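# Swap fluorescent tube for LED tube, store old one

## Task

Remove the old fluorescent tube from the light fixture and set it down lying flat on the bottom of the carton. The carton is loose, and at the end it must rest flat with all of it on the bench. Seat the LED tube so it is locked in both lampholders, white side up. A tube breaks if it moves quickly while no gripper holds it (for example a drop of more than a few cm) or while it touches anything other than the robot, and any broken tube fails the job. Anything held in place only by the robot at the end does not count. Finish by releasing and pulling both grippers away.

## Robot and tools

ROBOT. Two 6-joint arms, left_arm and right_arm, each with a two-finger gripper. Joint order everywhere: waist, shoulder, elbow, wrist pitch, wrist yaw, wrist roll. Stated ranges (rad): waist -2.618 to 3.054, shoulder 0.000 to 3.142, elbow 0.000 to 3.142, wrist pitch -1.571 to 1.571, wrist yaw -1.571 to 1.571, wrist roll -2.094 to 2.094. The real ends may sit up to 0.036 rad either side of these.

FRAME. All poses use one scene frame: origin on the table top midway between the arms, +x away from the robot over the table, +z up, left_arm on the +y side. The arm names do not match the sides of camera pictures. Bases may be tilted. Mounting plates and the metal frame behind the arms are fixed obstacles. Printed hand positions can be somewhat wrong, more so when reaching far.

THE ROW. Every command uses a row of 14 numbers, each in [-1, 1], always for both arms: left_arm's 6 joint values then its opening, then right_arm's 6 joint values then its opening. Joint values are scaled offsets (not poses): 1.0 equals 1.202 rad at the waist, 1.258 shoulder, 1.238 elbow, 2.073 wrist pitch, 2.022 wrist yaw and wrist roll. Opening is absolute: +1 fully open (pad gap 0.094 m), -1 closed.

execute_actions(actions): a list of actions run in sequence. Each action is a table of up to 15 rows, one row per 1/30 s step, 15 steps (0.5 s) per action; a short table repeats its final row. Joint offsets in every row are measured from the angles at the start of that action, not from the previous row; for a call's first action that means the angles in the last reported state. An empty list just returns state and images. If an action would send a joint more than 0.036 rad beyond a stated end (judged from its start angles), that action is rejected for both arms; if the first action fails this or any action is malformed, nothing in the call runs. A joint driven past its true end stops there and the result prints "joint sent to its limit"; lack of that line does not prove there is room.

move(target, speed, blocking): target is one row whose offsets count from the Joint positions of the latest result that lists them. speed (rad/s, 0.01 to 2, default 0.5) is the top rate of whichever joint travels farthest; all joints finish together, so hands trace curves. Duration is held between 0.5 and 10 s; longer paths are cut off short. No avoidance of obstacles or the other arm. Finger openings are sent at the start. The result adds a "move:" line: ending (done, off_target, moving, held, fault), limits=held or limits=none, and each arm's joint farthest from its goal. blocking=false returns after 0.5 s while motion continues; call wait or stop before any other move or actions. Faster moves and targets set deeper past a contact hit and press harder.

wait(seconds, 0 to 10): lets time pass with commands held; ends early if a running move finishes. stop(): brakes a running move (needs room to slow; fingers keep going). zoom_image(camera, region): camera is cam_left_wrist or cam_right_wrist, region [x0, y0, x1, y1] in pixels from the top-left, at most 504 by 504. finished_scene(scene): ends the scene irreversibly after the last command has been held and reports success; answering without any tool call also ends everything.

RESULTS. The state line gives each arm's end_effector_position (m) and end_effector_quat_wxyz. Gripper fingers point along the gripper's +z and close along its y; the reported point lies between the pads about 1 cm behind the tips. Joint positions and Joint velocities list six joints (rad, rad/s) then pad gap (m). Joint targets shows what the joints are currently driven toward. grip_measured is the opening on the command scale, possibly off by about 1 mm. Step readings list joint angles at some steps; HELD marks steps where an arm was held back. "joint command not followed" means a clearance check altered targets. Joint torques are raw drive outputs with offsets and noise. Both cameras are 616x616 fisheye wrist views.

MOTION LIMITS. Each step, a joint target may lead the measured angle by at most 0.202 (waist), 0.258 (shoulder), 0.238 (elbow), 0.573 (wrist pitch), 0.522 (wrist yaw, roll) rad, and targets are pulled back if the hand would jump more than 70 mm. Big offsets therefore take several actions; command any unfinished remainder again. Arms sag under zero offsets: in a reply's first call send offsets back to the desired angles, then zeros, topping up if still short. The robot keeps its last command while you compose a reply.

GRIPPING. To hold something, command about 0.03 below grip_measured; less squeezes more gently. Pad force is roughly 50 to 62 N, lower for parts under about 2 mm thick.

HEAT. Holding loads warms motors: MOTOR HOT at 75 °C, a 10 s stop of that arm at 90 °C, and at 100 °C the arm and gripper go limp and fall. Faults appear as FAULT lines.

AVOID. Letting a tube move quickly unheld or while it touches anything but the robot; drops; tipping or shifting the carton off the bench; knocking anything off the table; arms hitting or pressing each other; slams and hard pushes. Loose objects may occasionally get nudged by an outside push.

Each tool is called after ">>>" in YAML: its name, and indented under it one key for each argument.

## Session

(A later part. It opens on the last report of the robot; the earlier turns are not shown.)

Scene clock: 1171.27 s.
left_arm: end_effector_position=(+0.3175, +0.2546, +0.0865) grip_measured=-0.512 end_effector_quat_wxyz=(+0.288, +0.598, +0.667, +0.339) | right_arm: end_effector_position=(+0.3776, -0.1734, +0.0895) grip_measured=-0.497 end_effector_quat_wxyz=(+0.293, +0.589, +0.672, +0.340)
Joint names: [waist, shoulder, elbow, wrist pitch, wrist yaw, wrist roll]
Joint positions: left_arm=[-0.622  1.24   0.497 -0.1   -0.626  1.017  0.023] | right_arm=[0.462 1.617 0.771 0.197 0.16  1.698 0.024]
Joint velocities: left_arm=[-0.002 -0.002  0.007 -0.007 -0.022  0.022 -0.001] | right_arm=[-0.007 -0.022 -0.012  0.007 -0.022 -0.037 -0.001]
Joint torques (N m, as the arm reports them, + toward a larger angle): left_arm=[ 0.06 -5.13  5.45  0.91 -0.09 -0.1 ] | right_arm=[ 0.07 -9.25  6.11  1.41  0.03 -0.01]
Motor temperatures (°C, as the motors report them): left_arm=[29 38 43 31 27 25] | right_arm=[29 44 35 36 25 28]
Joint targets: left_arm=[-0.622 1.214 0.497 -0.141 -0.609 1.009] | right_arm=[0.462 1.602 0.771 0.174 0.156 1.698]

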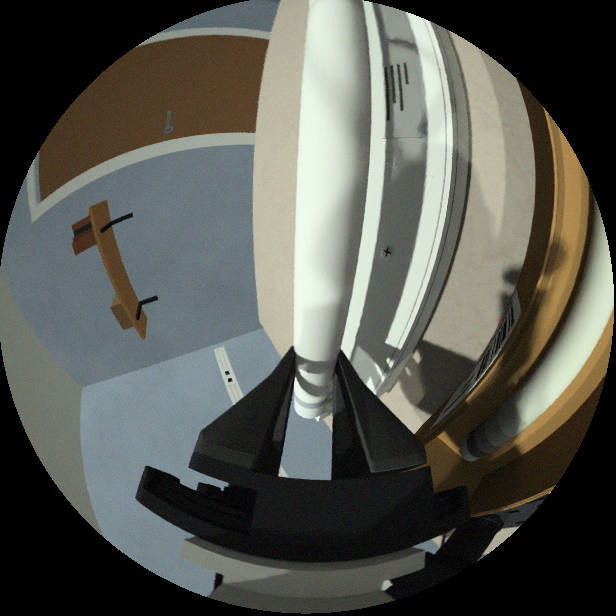

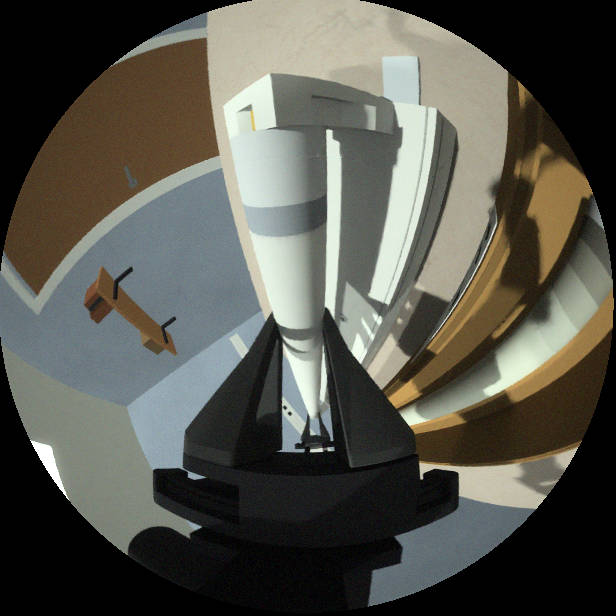

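>>> execute_actions:
  actions:
    - [[0,-0.017,0,-0.018,0.007,-0.003,-0.529,0,-0.012,0,-0.011,-0.002,0,-0.515],[0,-0.014,0,-0.017,0.007,-0.003,-0.529,0,-0.012,0,-0.011,-0.002,0,-0.515],[0,-0.011,0,-0.016,0.006,-0.003,-0.529,0,-0.012,0,-0.011,-0.002,0,-0.515],[0,-0.008,0,-0.015,0.006,-0.003,-0.529,0,-0.012,0,-0.011,-0.002,0,-0.515],[0,-0.005,0,-0.014,0.005,-0.003,-0.529,0,-0.012,0,-0.011,-0.002,0,-0.515],[0,-0.002,0,-0.013,0.005,-0.003,-0.529,0,-0.012,0,-0.011,-0.002,0,-0.515],[0,0.001,0,-0.012,0.005,-0.003,-0.529,0,-0.012,0,-0.011,-0.002,0,-0.515],[0,0.004,0,-0.012,0.005,-0.003,-0.529,0,-0.012,0,-0.011,-0.002,0,-0.515],[0,0.007,0,-0.012,0.005,-0.003,-0.529,0,-0.012,0,-0.011,-0.002,0,-0.515],[0,0.010,0,-0.012,0.005,-0.003,-0.529,0,-0.012,0,-0.011,-0.002,0,-0.515],[0,0.012,0,-0.012,0.005,-0.003,-0.529,0,-0.012,0,-0.011,-0.002,0,-0.515],[0,0.014,0,-0.012,0.005,-0.003,-0.529,0,-0.012,0,-0.011,-0.002,0,-0.515],[0,0.016,0,-0.012,0.005,-0.003,-0.529,0,-0.012,0,-0.011,-0.002,0,-0.515],[0,0.018,0,-0.012,0.005,-0.003,-0.529,0,-0.012,0,-0.011,-0.002,0,-0.515],[0,0.020,0,-0.012,0.005,-0.003,-0.529,0,-0.012,0,-0.011,-0.002,0,-0.515]]

>>> wait:
  seconds: 0.5

Scene clock: 1186.93 s.
left_arm: end_effector_position=(+0.3175, +0.2546, +0.0846) grip_measured=-0.512 end_effector_quat_wxyz=(+0.285, +0.600, +0.667, +0.339) | right_arm: end_effector_position=(+0.3776, -0.1734, +0.0895) grip_measured=-0.497 end_effector_quat_wxyz=(+0.293, +0.589, +0.672, +0.340)
Joint names: [waist, shoulder, elbow, wrist pitch, wrist yaw, wrist roll]
Joint positions: left_arm=[-0.622  1.247  0.497 -0.099 -0.626  1.017  0.023] | right_arm=[0.462 1.617 0.771 0.197 0.16  1.698 0.024]
Joint velocities: left_arm=[-0.007  0.076  0.007  0.022 -0.022 -0.081 -0.001] | right_arm=[-0.002  0.012 -0.002  0.051 -0.051  0.037 -0.   ]
Joint torques (N m, as the arm reports them, + toward a larger angle): left_arm=[ 0.06 -1.96  5.42  1.05 -0.17 -0.04] | right_arm=[ 0.1  -9.18  6.03  1.43  0.08  0.04]
Motor temperatures (°C, as the motors report them): left_arm=[29 38 43 31 27 25] | right_arm=[29 44 35 36 25 28]
Joint targets: left_arm=[-0.622 1.265 0.497 -0.125 -0.616 1.012] | right_arm=[0.462 1.602 0.771 0.175 0.156 1.698]
Step readings (joint positions):
0: left_arm=[-0.622 1.240 0.497 -0.100 -0.626 1.017] | right_arm=[0.462 1.617 0.771 0.197 0.160 1.698]
1: left_arm=[-0.622 1.240 0.497 -0.100 -0.626 1.017] | right_arm=[0.462 1.617 0.771 0.197 0.160 1.698]
2: left_arm=[-0.622 1.240 0.497 -0.100 -0.626 1.017] | right_arm=[0.462 1.617 0.771 0.197 0.160 1.698]
4: left_arm=[-0.622 1.240 0.497 -0.100 -0.626 1.017] | right_arm=[0.462 1.617 0.771 0.197 0.160 1.698]
8: left_arm=[-0.622 1.240 0.497 -0.100 -0.626 1.017] | right_arm=[0.462 1.617 0.771 0.197 0.160 1.698]
15: Joint positions above

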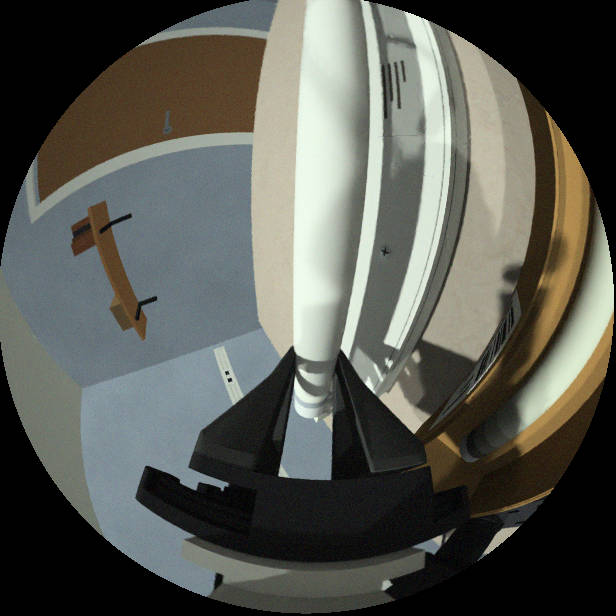

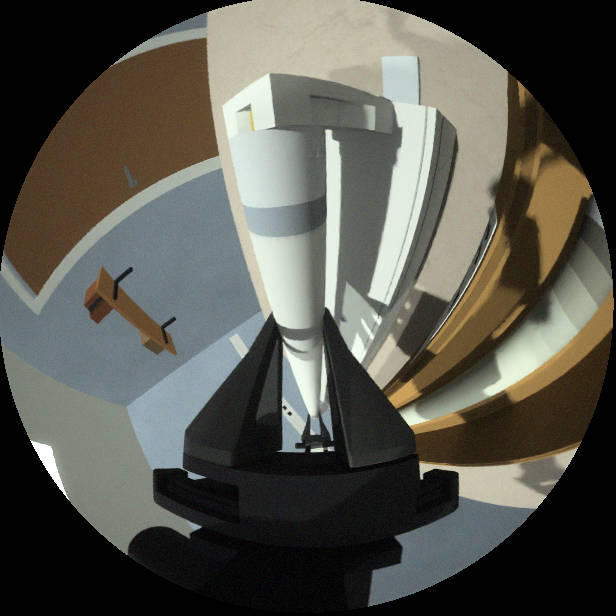

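Scene clock: 1187.43 s.
left_arm: end_effector_position=(+0.3175, +0.2546, +0.0833) grip_measured=-0.512 end_effector_quat_wxyz=(+0.283, +0.600, +0.667, +0.338) | right_arm: end_effector_position=(+0.3775, -0.1733, +0.0894) grip_measured=-0.497 end_effector_quat_wxyz=(+0.293, +0.589, +0.673, +0.339)
Joint names: [waist, shoulder, elbow, wrist pitch, wrist yaw, wrist roll]
Joint positions: left_arm=[-0.622  1.253  0.497 -0.097 -0.626  1.015  0.023] | right_arm=[0.462 1.617 0.771 0.197 0.159 1.698 0.024]
Joint velocities: left_arm=[-0.002  0.007  0.002  0.051 -0.007 -0.037  0.001] | right_arm=[-0.007 -0.017 -0.002 -0.051  0.022  0.081 -0.   ]
Joint torques (N m, as the arm reports them, + toward a larger angle): left_arm=[ 0.06 -2.    5.41  1.07 -0.17 -0.05] | right_arm=[ 0.07 -9.23  6.23  1.39  0.06 -0.02]
Motor temperatures (°C, as the motors report them): left_arm=[29 38 43 31 27 25] | right_arm=[29 44 35 36 25 28]
Joint targets: left_arm=[-0.622 1.265 0.497 -0.125 -0.616 1.012] | right_arm=[0.462 1.602 0.771 0.174 0.156 1.698]
wait: 0.50 s; at rest by 0.23 s

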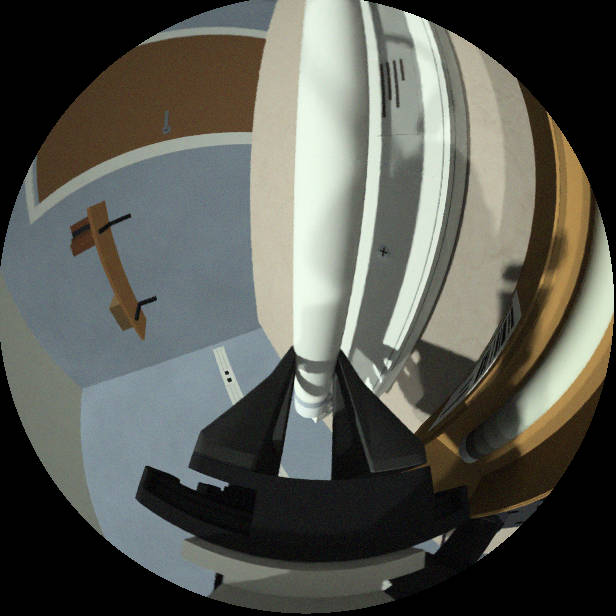

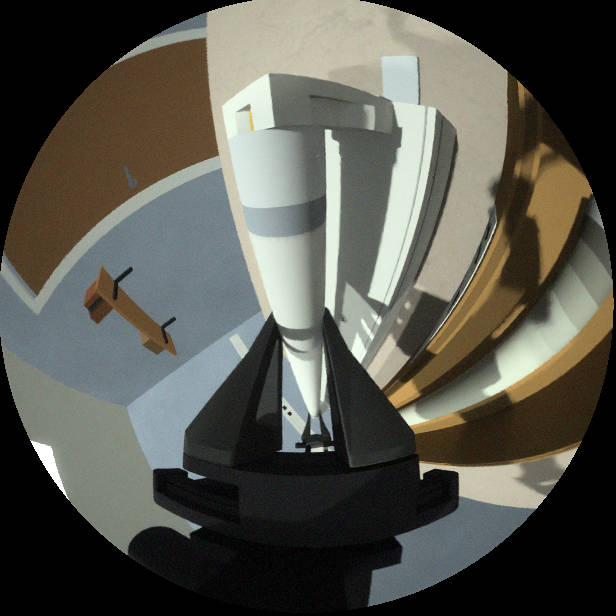

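>>> execute_actions:
  actions:
    - [[0,0.011,0,-0.012,0.005,-0.002,-0.529,0,-0.010,0,-0.011,-0.002,0,-0.515],[0,0.012,0,-0.012,0.005,-0.002,-0.529,0,-0.008,0,-0.011,-0.002,0,-0.515],[0,0.013,0,-0.012,0.005,-0.002,-0.529,0,-0.006,0,-0.011,-0.002,0,-0.515],[0,0.014,0,-0.011,0.005,-0.002,-0.529,0,-0.004,0,-0.011,-0.002,0,-0.515],[0,0.015,0,-0.011,0.005,-0.002,-0.529,0,-0.002,0,-0.011,-0.002,0,-0.515],[0,0.017,0,-0.011,0.005,-0.002,-0.529,0,0.000,0,-0.011,-0.002,0,-0.515],[0,0.018,0,-0.010,0.005,-0.002,-0.529,0,0.002,0,-0.011,-0.002,0,-0.515],[0,0.019,0,-0.010,0.005,-0.002,-0.529,0,0.004,0,-0.011,-0.002,0,-0.515],[0,0.021,0,-0.010,0.005,-0.002,-0.529,0,0.006,0,-0.011,-0.002,0,-0.515],[0,0.022,0,-0.009,0.005,-0.002,-0.529,0,0.008,0,-0.011,-0.002,0,-0.515],[0,0.023,0,-0.009,0.005,-0.002,-0.529,0,0.009,0,-0.011,-0.002,0,-0.515],[0,0.025,0,-0.009,0.005,-0.002,-0.529,0,0.010,0,-0.011,-0.002,0,-0.515],[0,0.026,0,-0.008,0.005,-0.002,-0.529,0,0.011,0,-0.011,-0.002,0,-0.515],[0,0.027,0,-0.008,0.005,-0.002,-0.529,0,0.012,0,-0.011,-0.002,0,-0.515],[0,0.028,0,-0.008,0.005,-0.002,-0.529,0,0.013,0,-0.011,-0.002,0,-0.515]]

>>> wait:
  seconds: 0.4

Scene clock: 1196.93 s.
left_arm: end_effector_position=(+0.3175, +0.2546, +0.0788) grip_measured=-0.512 end_effector_quat_wxyz=(+0.278, +0.600, +0.670, +0.337) | right_arm: end_effector_position=(+0.3773, -0.1734, +0.0890) grip_measured=-0.497 end_effector_quat_wxyz=(+0.293, +0.589, +0.673, +0.339)
Joint names: [waist, shoulder, elbow, wrist pitch, wrist yaw, wrist roll]
Joint positions: left_arm=[-0.622  1.271  0.497 -0.093 -0.626  1.007  0.023] | right_arm=[0.462 1.617 0.771 0.195 0.159 1.698 0.024]
Joint velocities: left_arm=[-0.002  0.037 -0.007  0.007 -0.037 -0.095 -0.   ] | right_arm=[ 0.012 -0.012 -0.002  0.022  0.051 -0.037  0.   ]
Joint torques (N m, as the arm reports them, + toward a larger angle): left_arm=[ 0.05 -1.93  5.35  1.13 -0.17  0.07] | right_arm=[ 0.07 -6.41  6.19  1.4   0.03  0.01]
Motor temperatures (°C, as the motors report them): left_arm=[29 37 43 31 27 25] | right_arm=[29 44 35 35 25 28]
Joint targets: left_arm=[-0.622 1.288 0.497 -0.114 -0.615 1.011] | right_arm=[0.462 1.634 0.771 0.174 0.156 1.698]
Step readings (joint positions):
0: left_arm=[-0.622 1.253 0.497 -0.097 -0.626 1.015] | right_arm=[0.462 1.617 0.771 0.197 0.159 1.698]
1: left_arm=[-0.622 1.253 0.497 -0.097 -0.626 1.015] | right_arm=[0.462 1.617 0.771 0.197 0.159 1.698]
2: left_arm=[-0.622 1.253 0.497 -0.097 -0.626 1.015] | right_arm=[0.462 1.617 0.771 0.197 0.159 1.698]
4: left_arm=[-0.622 1.253 0.497 -0.097 -0.626 1.015] | right_arm=[0.462 1.617 0.771 0.197 0.159 1.698]
8: left_arm=[-0.622 1.256 0.497 -0.097 -0.626 1.014] | right_arm=[0.462 1.617 0.771 0.197 0.159 1.698]
15: Joint positions above

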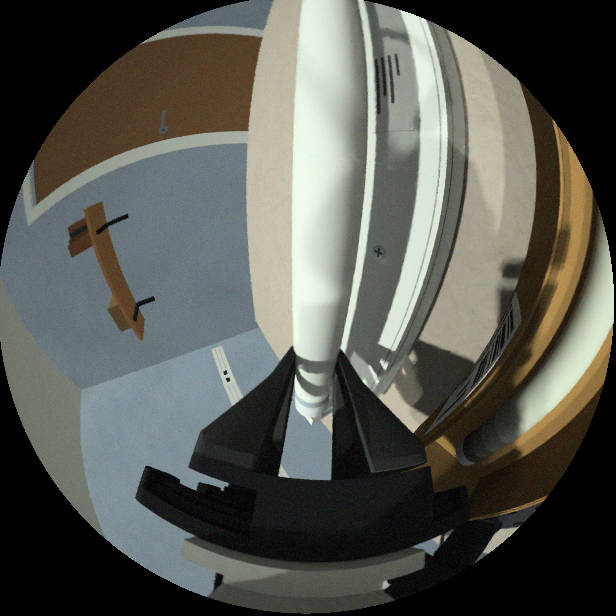

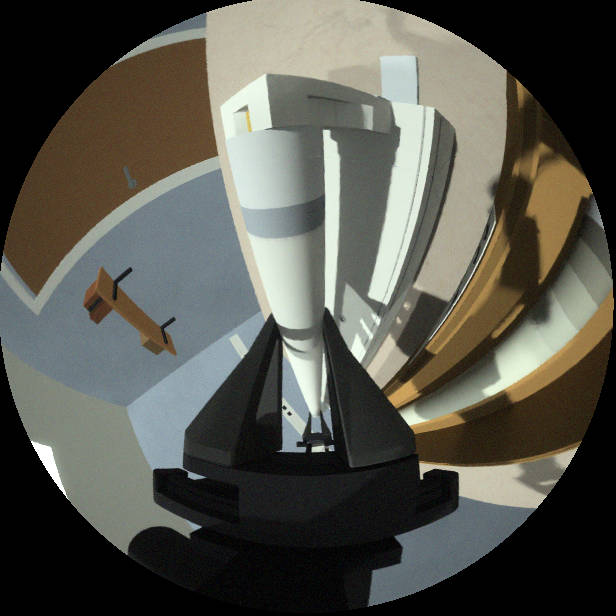

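Scene clock: 1197.33 s.
left_arm: end_effector_position=(+0.3175, +0.2546, +0.0783) grip_measured=-0.512 end_effector_quat_wxyz=(+0.278, +0.600, +0.670, +0.337) | right_arm: end_effector_position=(+0.3773, -0.1734, +0.0890) grip_measured=-0.497 end_effector_quat_wxyz=(+0.293, +0.589, +0.673, +0.339)
Joint names: [waist, shoulder, elbow, wrist pitch, wrist yaw, wrist roll]
Joint positions: left_arm=[-0.622  1.273  0.497 -0.092 -0.626  1.006  0.023] | right_arm=[0.462 1.617 0.771 0.195 0.159 1.698 0.024]
Joint velocities: left_arm=[ 0.007 -0.007  0.007 -0.037 -0.022 -0.007 -0.   ] | right_arm=[-0.002  0.002 -0.007  0.037 -0.037 -0.051 -0.001]
Joint torques (N m, as the arm reports them, + toward a larger angle): left_arm=[ 0.06 -1.93  5.35  1.12 -0.17  0.05] | right_arm=[ 0.19 -6.5   6.19  1.45  0.03 -0.01]
Motor temperatures (°C, as the motors report them): left_arm=[29 37 43 31 27 25] | right_arm=[29 44 35 35 25 28]
Joint targets: left_arm=[-0.622 1.288 0.497 -0.114 -0.615 1.011] | right_arm=[0.462 1.634 0.771 0.174 0.156 1.698]
wait: 0.40 s; at rest by 0.20 s

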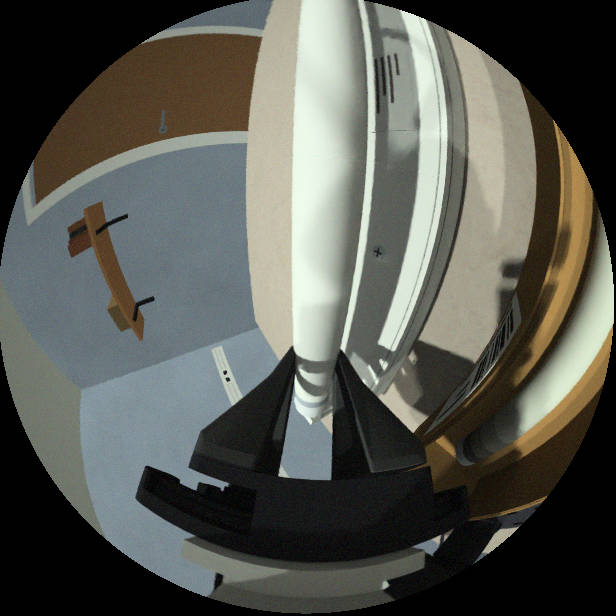

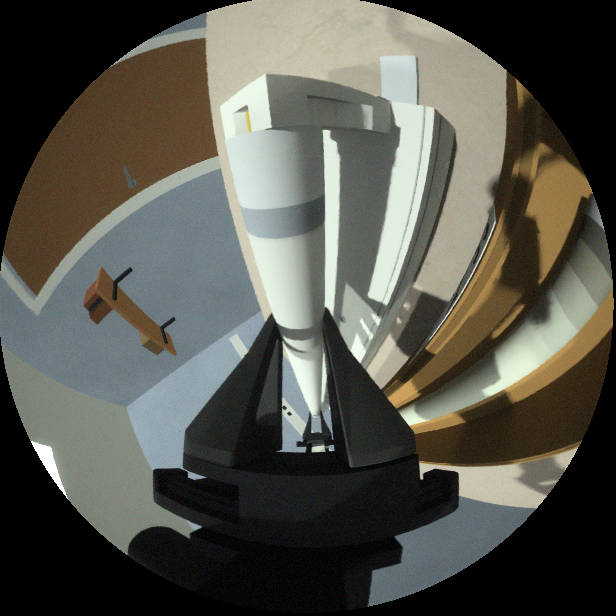

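>>> execute_actions:
  actions:
    - [[0,0.013,0,-0.010,0.005,0,-0.529,0,0.014,0,-0.010,-0.002,0,-0.515],[0,0.014,0,-0.010,0.005,0,-0.529,0,0.015,0,-0.010,-0.002,0,-0.515],[0,0.015,0,-0.010,0.005,0,-0.529,0,0.016,0,-0.010,-0.002,0,-0.515],[0,0.016,0,-0.009,0.005,-0.001,-0.529,0,0.017,0,-0.009,-0.002,0,-0.515],[0,0.017,0,-0.009,0.005,-0.001,-0.529,0,0.018,0,-0.009,-0.002,0,-0.515],[0,0.018,0,-0.009,0.005,-0.002,-0.529,0,0.019,0,-0.009,-0.002,0,-0.515],[0,0.020,0,-0.008,0.005,-0.002,-0.529,0,0.020,0,-0.008,-0.002,0,-0.515],[0,0.021,0,-0.008,0.005,-0.003,-0.529,0,0.021,0,-0.008,-0.002,0,-0.515],[0,0.022,0,-0.008,0.005,-0.003,-0.529,0,0.022,0,-0.008,-0.002,0,-0.515],[0,0.024,0,-0.007,0.005,-0.004,-0.529,0,0.022,0,-0.007,-0.002,0,-0.515],[0,0.025,0,-0.007,0.005,-0.004,-0.529,0,0.023,0,-0.007,-0.002,0,-0.515],[0,0.026,0,-0.007,0.005,-0.005,-0.529,0,0.023,0,-0.007,-0.002,0,-0.515],[0,0.028,0,-0.006,0.005,-0.005,-0.529,0,0.024,0,-0.006,-0.002,0,-0.515],[0,0.029,0,-0.006,0.005,-0.006,-0.529,0,0.024,0,-0.006,-0.002,0,-0.515],[0,0.030,0,-0.006,0.005,-0.006,-0.529,0,0.025,0,-0.006,-0.002,0,-0.515]]

>>> wait:
  seconds: 0.4

Scene clock: 1207.37 s.
left_arm: end_effector_position=(+0.3182, +0.2547, +0.0768) grip_measured=-0.512 end_effector_quat_wxyz=(+0.278, +0.597, +0.673, +0.337) | right_arm: end_effector_position=(+0.3775, -0.1733, +0.0877) grip_measured=-0.497 end_effector_quat_wxyz=(+0.292, +0.589, +0.673, +0.338)
Joint names: [waist, shoulder, elbow, wrist pitch, wrist yaw, wrist roll]
Joint positions: left_arm=[-0.622  1.283  0.497 -0.086 -0.63   0.997  0.023] | right_arm=[0.462 1.622 0.771 0.197 0.159 1.698 0.024]
Joint velocities: left_arm=[-0.002 -0.007 -0.002 -0.037 -0.037  0.007  0.001] | right_arm=[ 0.012 -0.002  0.002  0.037 -0.022 -0.066  0.   ]
Joint torques (N m, as the arm reports them, + toward a larger angle): left_arm=[ 0.07 -0.88  5.33  1.15 -0.13 -0.02] | right_arm=[ 0.04 -5.51  6.06  1.49  0.05 -0.02]
Motor temperatures (°C, as the motors report them): left_arm=[29 37 43 31 27 25] | right_arm=[29 43 35 35 25 28]
Joint targets: left_arm=[-0.622 1.311 0.497 -0.105 -0.616 0.993] | right_arm=[0.462 1.649 0.771 0.182 0.155 1.698]
Step readings (joint positions):
0: left_arm=[-0.622 1.273 0.497 -0.092 -0.626 1.006] | right_arm=[0.462 1.617 0.771 0.195 0.159 1.698]
1: left_arm=[-0.622 1.273 0.497 -0.092 -0.626 1.005] | right_arm=[0.462 1.617 0.771 0.195 0.159 1.698]
2: left_arm=[-0.622 1.273 0.497 -0.092 -0.626 1.004] | right_arm=[0.462 1.617 0.771 0.195 0.159 1.698]
4: left_arm=[-0.622 1.273 0.497 -0.092 -0.626 1.003] | right_arm=[0.462 1.617 0.771 0.195 0.159 1.698]
8: left_arm=[-0.622 1.278 0.497 -0.090 -0.627 1.001] | right_arm=[0.462 1.621 0.771 0.196 0.159 1.698]
15: Joint positions above

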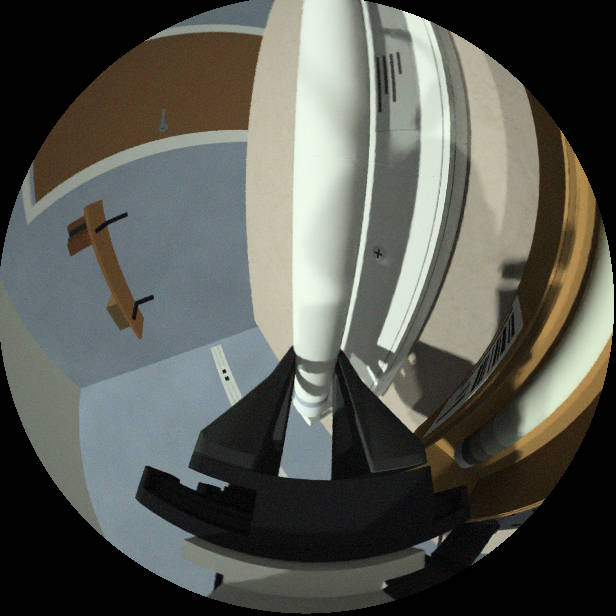

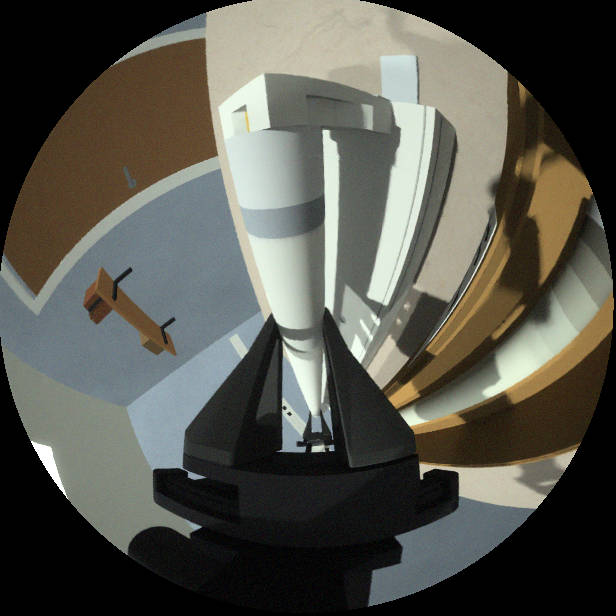

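Scene clock: 1207.77 s.
left_arm: end_effector_position=(+0.3182, +0.2547, +0.0768) grip_measured=-0.512 end_effector_quat_wxyz=(+0.278, +0.597, +0.673, +0.337) | right_arm: end_effector_position=(+0.3775, -0.1733, +0.0877) grip_measured=-0.497 end_effector_quat_wxyz=(+0.292, +0.589, +0.673, +0.338)
Joint names: [waist, shoulder, elbow, wrist pitch, wrist yaw, wrist roll]
Joint positions: left_arm=[-0.622  1.283  0.497 -0.086 -0.63   0.996  0.023] | right_arm=[0.462 1.622 0.771 0.197 0.159 1.698 0.024]
Joint velocities: left_arm=[ 0.017  0.007  0.002  0.095 -0.022  0.022  0.   ] | right_arm=[-0.002  0.002  0.002  0.066  0.066 -0.022  0.001]
Joint torques (N m, as the arm reports them, + toward a larger angle): left_arm=[ 0.06 -0.86  5.33  1.15 -0.13 -0.04] | right_arm=[ 0.05 -5.49  6.11  1.49  0.04 -0.02]
Motor temperatures (°C, as the motors report them): left_arm=[29 36 43 31 27 25] | right_arm=[29 43 35 35 25 28]
Joint targets: left_arm=[-0.622 1.311 0.497 -0.105 -0.616 0.993] | right_arm=[0.462 1.649 0.771 0.182 0.155 1.698]
wait: 0.40 s; at rest by 0.17 s

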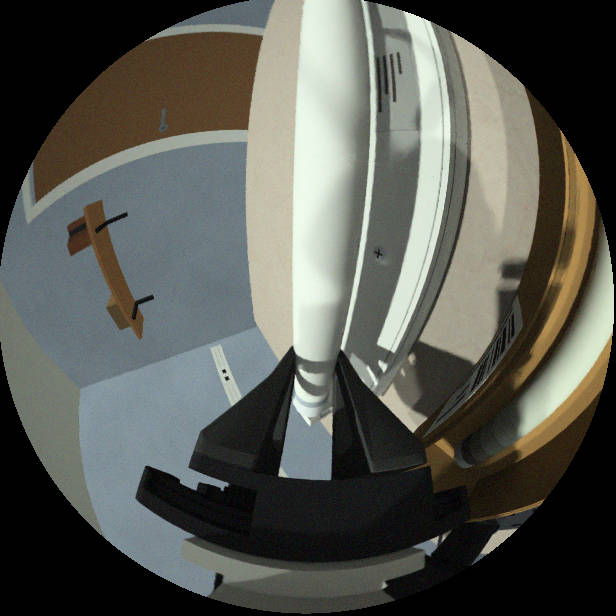

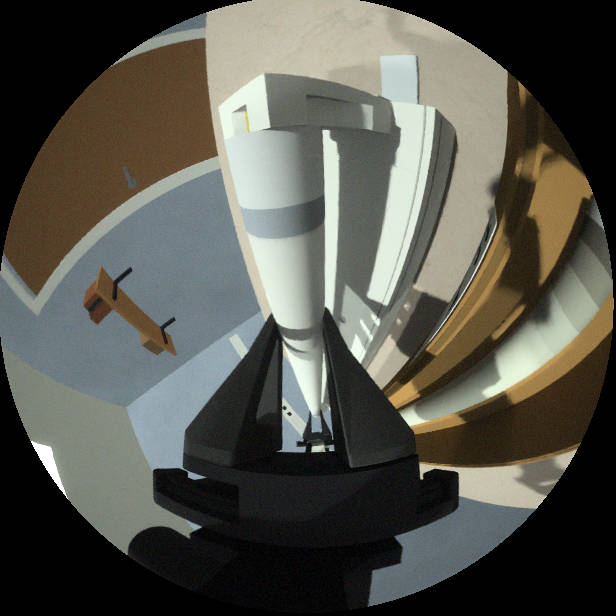

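>>> zoom_image:
  camera: "cam_right_wrist"
  region: [210, 80, 290, 160]

Region (210, 80, 290, 160) of cam_right_wrist's 616x616 image, scaled by 6.300, with more detail than that image has.

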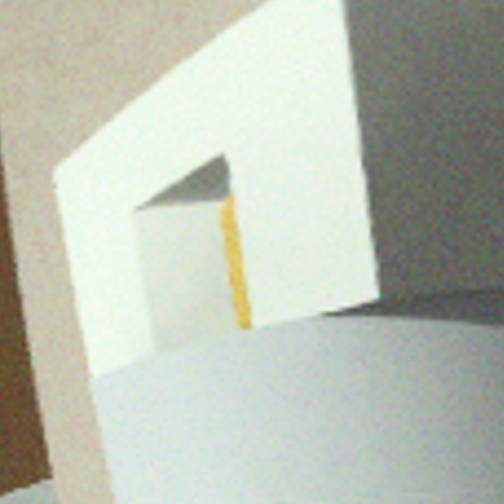

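>>> execute_actions:
  actions:
    - [[0,0.018,0,-0.009,0.005,0,-0.52,0,0.018,0,-0.007,-0.002,0,-0.505],[0,0.018,0,-0.009,0.005,0,-0.515,0,0.018,0,-0.007,-0.002,0,-0.50],[0,0.018,0,-0.009,0.005,0,-0.51,0,0.018,0,-0.007,-0.002,0,-0.495],[0,0.018,0,-0.009,0.005,0,-0.505,0,0.018,0,-0.007,-0.002,0,-0.49],[0,0.018,0,-0.009,0.005,0,-0.50,0,0.018,0,-0.007,-0.002,0,-0.485],[0,0.018,0,-0.009,0.005,0,-0.495,0,0.018,0,-0.007,-0.002,0,-0.48],[0,0.018,0,-0.009,0.005,0,-0.49,0,0.018,0,-0.007,-0.002,0,-0.475],[0,0.018,0,-0.009,0.005,0,-0.485,0,0.018,0,-0.007,-0.002,0,-0.47],[0,0.018,0,-0.009,0.005,0,-0.48,0,0.018,0,-0.007,-0.002,0,-0.465],[0,0.018,0,-0.009,0.005,0,-0.475,0,0.018,0,-0.007,-0.002,0,-0.46],[0,0.018,0,-0.009,0.005,0,-0.47,0,0.018,0,-0.007,-0.002,0,-0.455],[0,0.018,0,-0.009,0.005,0,-0.465,0,0.018,0,-0.007,-0.002,0,-0.45],[0,0.018,0,-0.009,0.005,0,-0.46,0,0.018,0,-0.007,-0.002,0,-0.445],[0,0.018,0,-0.009,0.005,0,-0.455,0,0.018,0,-0.007,-0.002,0,-0.44],[0,0.018,0,-0.009,0.005,0,-0.45,0,0.018,0,-0.007,-0.002,0,-0.435]]

>>> wait:
  seconds: 0.4

Scene clock: 1225.63 s.
left_arm: end_effector_position=(+0.3182, +0.2548, +0.0768) grip_measured=-0.453 end_effector_quat_wxyz=(+0.278, +0.597, +0.673, +0.337) | right_arm: end_effector_position=(+0.3775, -0.1732, +0.0878) grip_measured=-0.439 end_effector_quat_wxyz=(+0.292, +0.589, +0.673, +0.338)
Joint names: [waist, shoulder, elbow, wrist pitch, wrist yaw, wrist roll]
Joint positions: left_arm=[-0.622  1.283  0.497 -0.086 -0.63   0.996  0.026] | right_arm=[0.462 1.622 0.771 0.198 0.159 1.698 0.026]
Joint velocities: left_arm=[ 0.007 -0.007 -0.007 -0.051 -0.007  0.007  0.003] | right_arm=[-0.002 -0.012 -0.017  0.007  0.051 -0.037  0.004]
Joint torques (N m, as the arm reports them, + toward a larger angle): left_arm=[ 0.08 -1.33  5.28  1.15 -0.18 -0.01] | right_arm=[ 0.14 -5.77  6.09  1.47  0.03 -0.04]
Motor temperatures (°C, as the motors report them): left_arm=[29 36 43 31 27 25] | right_arm=[29 42 35 36 25 28]
Joint targets: left_arm=[-0.622 1.305 0.497 -0.105 -0.620 0.997] | right_arm=[0.462 1.644 0.771 0.183 0.155 1.698]
Step readings (joint positions):
0: left_arm=[-0.622 1.283 0.497 -0.086 -0.630 0.996] | right_arm=[0.462 1.622 0.771 0.197 0.159 1.698]
1: left_arm=[-0.622 1.283 0.497 -0.086 -0.630 0.996] | right_arm=[0.462 1.622 0.771 0.197 0.159 1.698]
2: left_arm=[-0.622 1.283 0.497 -0.086 -0.630 0.996] | right_arm=[0.462 1.622 0.771 0.197 0.159 1.698]
4: left_arm=[-0.622 1.283 0.497 -0.086 -0.630 0.996] | right_arm=[0.462 1.622 0.771 0.197 0.159 1.698]
8: left_arm=[-0.622 1.283 0.497 -0.086 -0.630 0.996] | right_arm=[0.462 1.622 0.771 0.197 0.159 1.698]
15: Joint positions above

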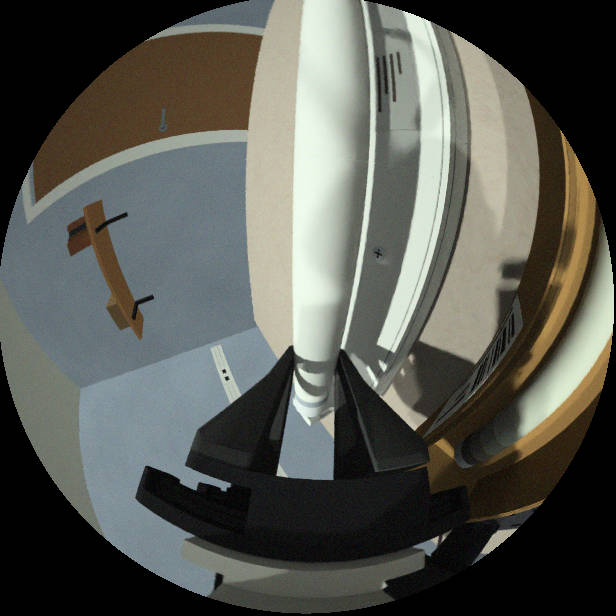

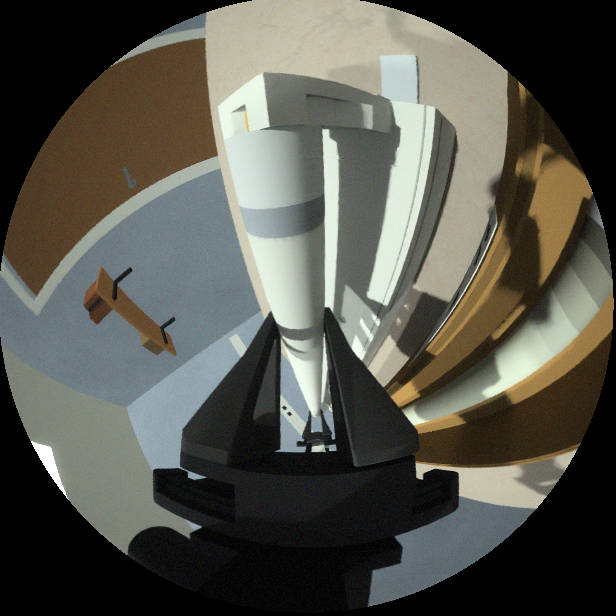

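Scene clock: 1226.03 s.
left_arm: end_effector_position=(+0.3182, +0.2548, +0.0768) grip_measured=-0.452 end_effector_quat_wxyz=(+0.278, +0.597, +0.673, +0.337) | right_arm: end_effector_position=(+0.3775, -0.1732, +0.0878) grip_measured=-0.438 end_effector_quat_wxyz=(+0.292, +0.589, +0.673, +0.338)
Joint names: [waist, shoulder, elbow, wrist pitch, wrist yaw, wrist roll]
Joint positions: left_arm=[-0.622  1.283  0.497 -0.086 -0.63   0.996  0.026] | right_arm=[0.462 1.622 0.771 0.198 0.159 1.698 0.026]
Joint velocities: left_arm=[-0.007  0.002  0.002  0.095 -0.007 -0.051 -0.001] | right_arm=[ 0.002  0.012  0.007 -0.037 -0.037 -0.022 -0.   ]
Joint torques (N m, as the arm reports them, + toward a larger angle): left_arm=[ 0.05 -1.31  5.32  1.15 -0.17 -0.01] | right_arm=[-0.08 -5.77  6.24  1.45  0.06 -0.01]
Motor temperatures (°C, as the motors report them): left_arm=[29 36 43 31 27 25] | right_arm=[29 42 35 36 25 28]
Joint targets: left_arm=[-0.622 1.305 0.497 -0.105 -0.620 0.997] | right_arm=[0.462 1.644 0.771 0.183 0.155 1.698]
wait: 0.40 s; at rest by 0.17 s

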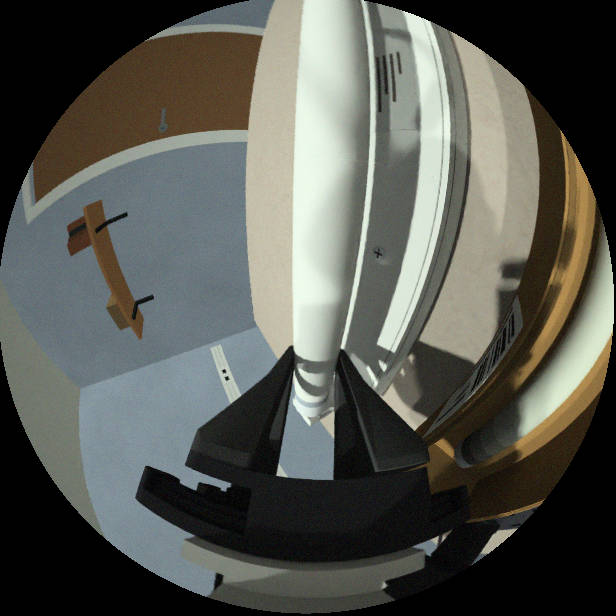

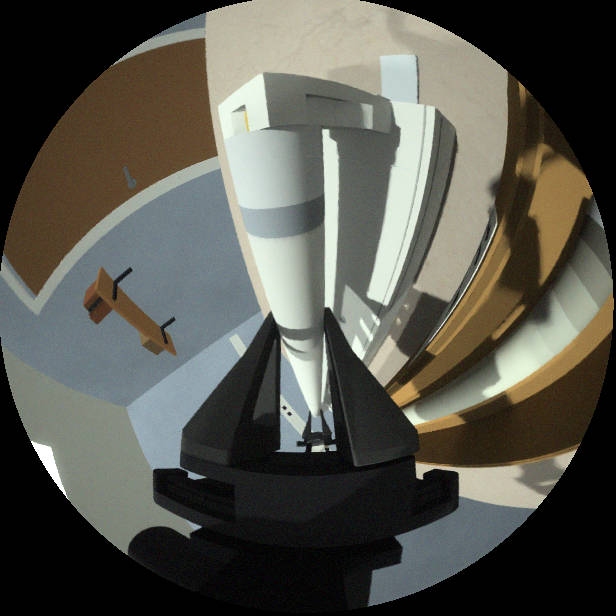

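>>> execute_actions:
  actions:
    - [[0,0.018,0,-0.009,0.005,0,-0.445,0,0.018,0,-0.007,-0.002,0,-0.43],[0,0.018,0,-0.009,0.005,0,-0.44,0,0.018,0,-0.007,-0.002,0,-0.425],[0,0.018,0,-0.009,0.005,0,-0.435,0,0.018,0,-0.007,-0.002,0,-0.42],[0,0.018,0,-0.009,0.005,0,-0.43,0,0.018,0,-0.007,-0.002,0,-0.415],[0,0.018,0,-0.009,0.005,0,-0.425,0,0.018,0,-0.007,-0.002,0,-0.41],[0,0.018,0,-0.009,0.005,0,-0.42,0,0.018,0,-0.007,-0.002,0,-0.405],[0,0.018,0,-0.009,0.005,0,-0.415,0,0.018,0,-0.007,-0.002,0,-0.40],[0,0.018,0,-0.009,0.005,0,-0.41,0,0.018,0,-0.007,-0.002,0,-0.395],[0,0.018,0,-0.009,0.005,0,-0.405,0,0.018,0,-0.007,-0.002,0,-0.39],[0,0.018,0,-0.009,0.005,0,-0.40,0,0.018,0,-0.007,-0.002,0,-0.385],[0,0.018,0,-0.009,0.005,0,-0.395,0,0.018,0,-0.007,-0.002,0,-0.38],[0,0.018,0,-0.009,0.005,0,-0.39,0,0.018,0,-0.007,-0.002,0,-0.375],[0,0.018,0,-0.009,0.005,0,-0.385,0,0.018,0,-0.007,-0.002,0,-0.37],[0,0.018,0,-0.009,0.005,0,-0.38,0,0.018,0,-0.007,-0.002,0,-0.365],[0,0.018,0,-0.009,0.005,0,-0.375,0,0.018,0,-0.007,-0.002,0,-0.36]]

>>> wait:
  seconds: 0.4

Scene clock: 1231.83 s.
left_arm: end_effector_position=(+0.3155, +0.2556, +0.0705) grip_measured=-0.380 end_effector_quat_wxyz=(+0.266, +0.605, +0.673, +0.333) | right_arm: end_effector_position=(+0.3756, -0.1733, +0.0802) grip_measured=-0.365 end_effector_quat_wxyz=(+0.286, +0.591, +0.678, +0.330)
Joint names: [waist, shoulder, elbow, wrist pitch, wrist yaw, wrist roll]
Joint positions: left_arm=[-0.622  1.296  0.497 -0.101 -0.622  0.996  0.029] | right_arm=[0.462 1.636 0.771 0.189 0.156 1.698 0.03 ]
Joint velocities: left_arm=[ 0.012 -0.007 -0.002 -0.051 -0.051 -0.022  0.004] | right_arm=[-0.002 -0.002 -0.002  0.037  0.037  0.037  0.003]
Joint torques (N m, as the arm reports them, + toward a larger angle): left_arm=[ 0.07 -2.53  5.29  1.3  -0.26 -0.01] | right_arm=[ 0.09 -7.12  6.15  1.57  0.04  0.01]
Motor temperatures (°C, as the motors report them): left_arm=[29 36 43 31 27 25] | right_arm=[29 42 35 36 25 28]
Joint targets: left_arm=[-0.622 1.305 0.497 -0.104 -0.620 0.996] | right_arm=[0.462 1.644 0.771 0.183 0.155 1.698]
Step readings (joint positions):
0: left_arm=[-0.622 1.283 0.497 -0.086 -0.630 0.996] | right_arm=[0.462 1.622 0.771 0.198 0.159 1.698]
1: left_arm=[-0.622 1.283 0.497 -0.086 -0.630 0.996] | right_arm=[0.462 1.622 0.771 0.198 0.159 1.698]
2: left_arm=[-0.622 1.283 0.497 -0.086 -0.630 0.996] | right_arm=[0.462 1.622 0.771 0.198 0.159 1.698]
4: left_arm=[-0.622 1.287 0.497 -0.091 -0.626 0.996] | right_arm=[0.462 1.625 0.771 0.193 0.157 1.698]
8: left_arm=[-0.622 1.296 0.497 -0.101 -0.622 0.996] | right_arm=[0.462 1.636 0.771 0.189 0.156 1.698]
15: Joint positions above

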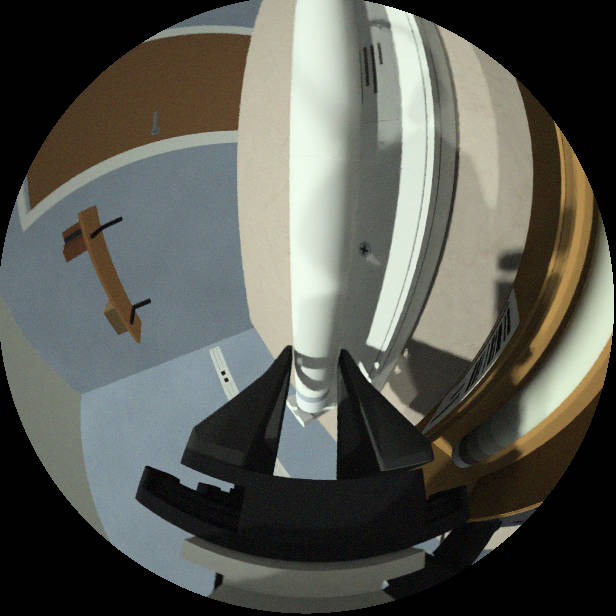

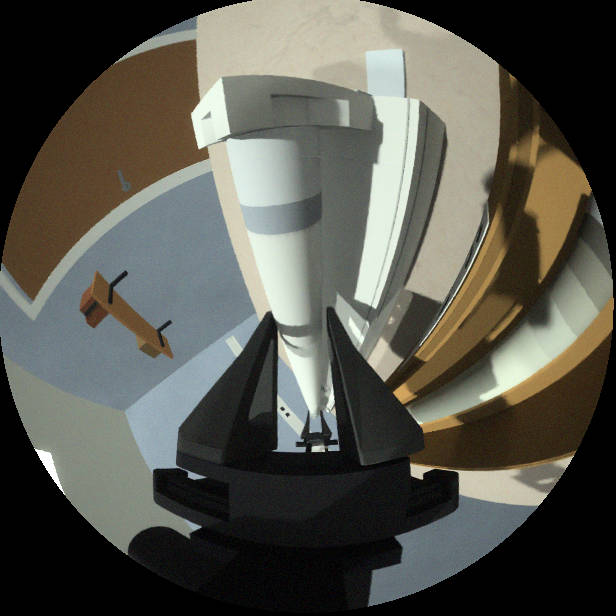

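Scene clock: 1232.23 s.
left_arm: end_effector_position=(+0.3155, +0.2556, +0.0705) grip_measured=-0.378 end_effector_quat_wxyz=(+0.266, +0.605, +0.673, +0.333) | right_arm: end_effector_position=(+0.3756, -0.1733, +0.0802) grip_measured=-0.363 end_effector_quat_wxyz=(+0.286, +0.591, +0.678, +0.330)
Joint names: [waist, shoulder, elbow, wrist pitch, wrist yaw, wrist roll]
Joint positions: left_arm=[-0.622  1.296  0.497 -0.101 -0.622  0.996  0.029] | right_arm=[0.462 1.636 0.771 0.189 0.156 1.698 0.03 ]
Joint velocities: left_arm=[-0.007 -0.017 -0.007  0.037  0.037  0.007 -0.   ] | right_arm=[ 0.007 -0.002 -0.007  0.022 -0.022 -0.007 -0.001]
Joint torques (N m, as the arm reports them, + toward a larger angle): left_arm=[ 0.06 -2.47  5.27  1.3  -0.27 -0.01] | right_arm=[ 0.02 -7.3   6.14  1.56  0.07 -0.01]
Motor temperatures (°C, as the motors report them): left_arm=[29 36 43 31 27 25] | right_arm=[29 42 35 36 25 28]
Joint targets: left_arm=[-0.622 1.305 0.497 -0.104 -0.620 0.996] | right_arm=[0.462 1.644 0.771 0.183 0.155 1.698]
wait: 0.40 s; at rest by 0.17 s

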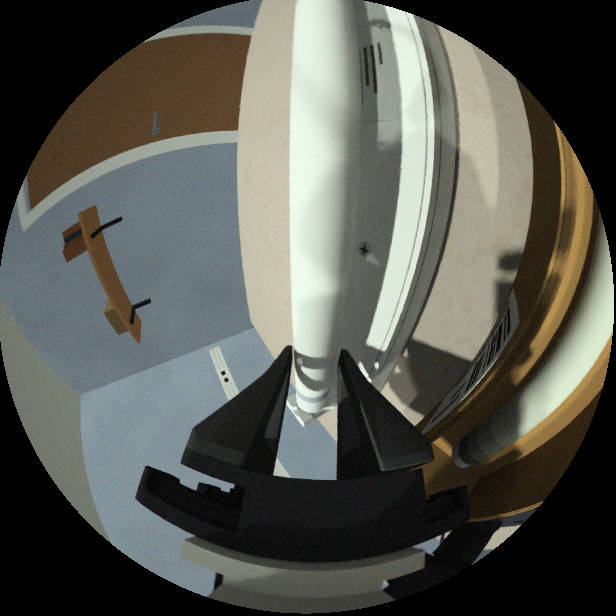

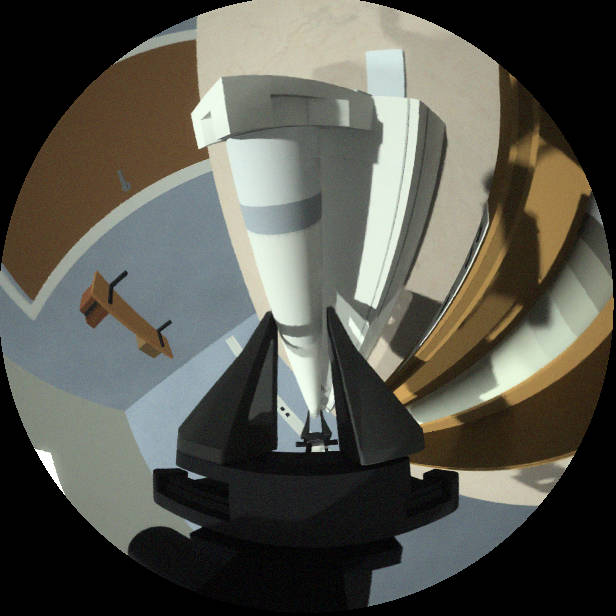

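>>> zoom_image:
  camera: "cam_left_wrist"
  region: [260, 330, 380, 450]

>>> zoom_image:
  camera: "cam_right_wrist"
  region: [180, 60, 380, 360]

Region (260, 330, 380, 450) of cam_left_wrist's 616x616 image, scaled by 4.200, with more detail than that image has.

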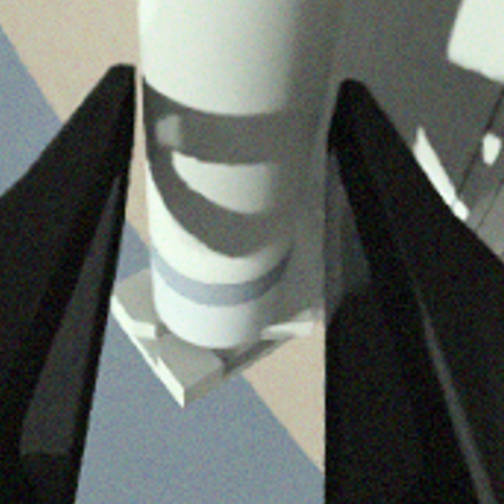

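Region (180, 60, 380, 360) of cam_right_wrist's 616x616 image, scaled by 1.680, with more detail than that image has.

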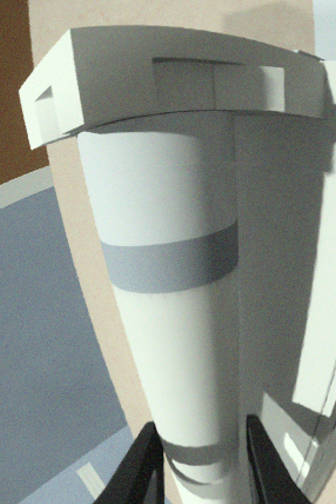

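>>> move:
  target: [0,0,0,0,0,0,-0.375,-0.0175,0.0175,0.0388,-0.0058,-0.0213,-0.0119,-0.32]
  speed: 0.1

Scene clock: 1303.43 s.
left_arm: end_effector_position=(+0.3155, +0.2556, +0.0705) grip_measured=-0.378 end_effector_quat_wxyz=(+0.266, +0.605, +0.673, +0.333) | right_arm: end_effector_position=(+0.3788, -0.1692, +0.0807) grip_measured=-0.323 end_effector_quat_wxyz=(+0.274, +0.585, +0.684, +0.338)
Joint names: [waist, shoulder, elbow, wrist pitch, wrist yaw, wrist roll]
Joint positions: left_arm=[-0.622  1.296  0.497 -0.101 -0.622  0.996  0.029] | right_arm=[0.452 1.646 0.786 0.186 0.114 1.688 0.032]
Joint velocities: left_arm=[ 0.012  0.012 -0.007  0.022  0.037  0.081  0.   ] | right_arm=[-0.012  0.007 -0.007  0.007  0.037 -0.007 -0.001]
Joint torques (N m, as the arm reports them, + toward a larger angle): left_arm=[ 0.06 -3.25  5.27  1.35 -0.29 -0.01] | right_arm=[-0.98 -7.16  8.35  1.51  0.03 -0.12]
Motor temperatures (°C, as the motors report them): left_arm=[29 35 43 32 27 25] | right_arm=[29 41 35 36 25 28]
Joint targets: left_arm=[-0.622 1.296 0.497 -0.101 -0.622 0.996] | right_arm=[0.441 1.658 0.819 0.177 0.113 1.673]
move: off_target (right_arm); limits=none; left_arm: farthest joint: the waist, 0.000 radians from its target (0.000 radians at the start); right_arm: farthest joint: the elbow, 0.033 radians from its target (0.048 radians at the start)

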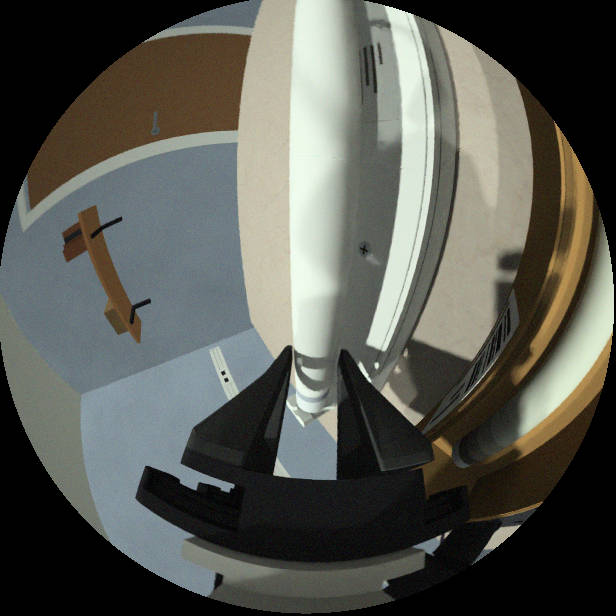

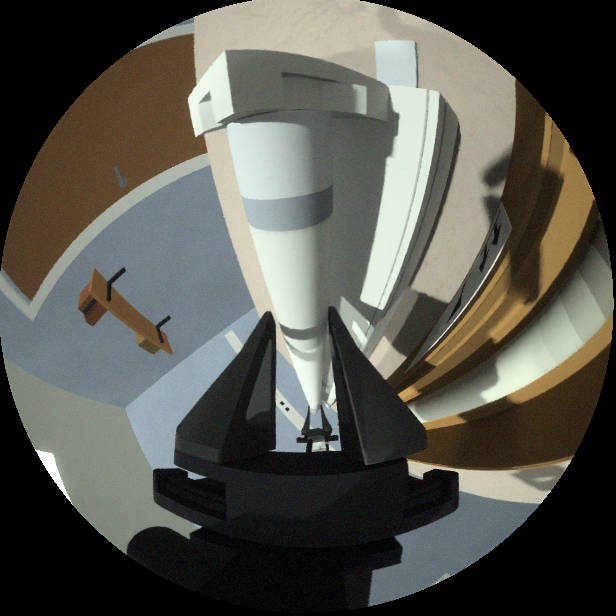

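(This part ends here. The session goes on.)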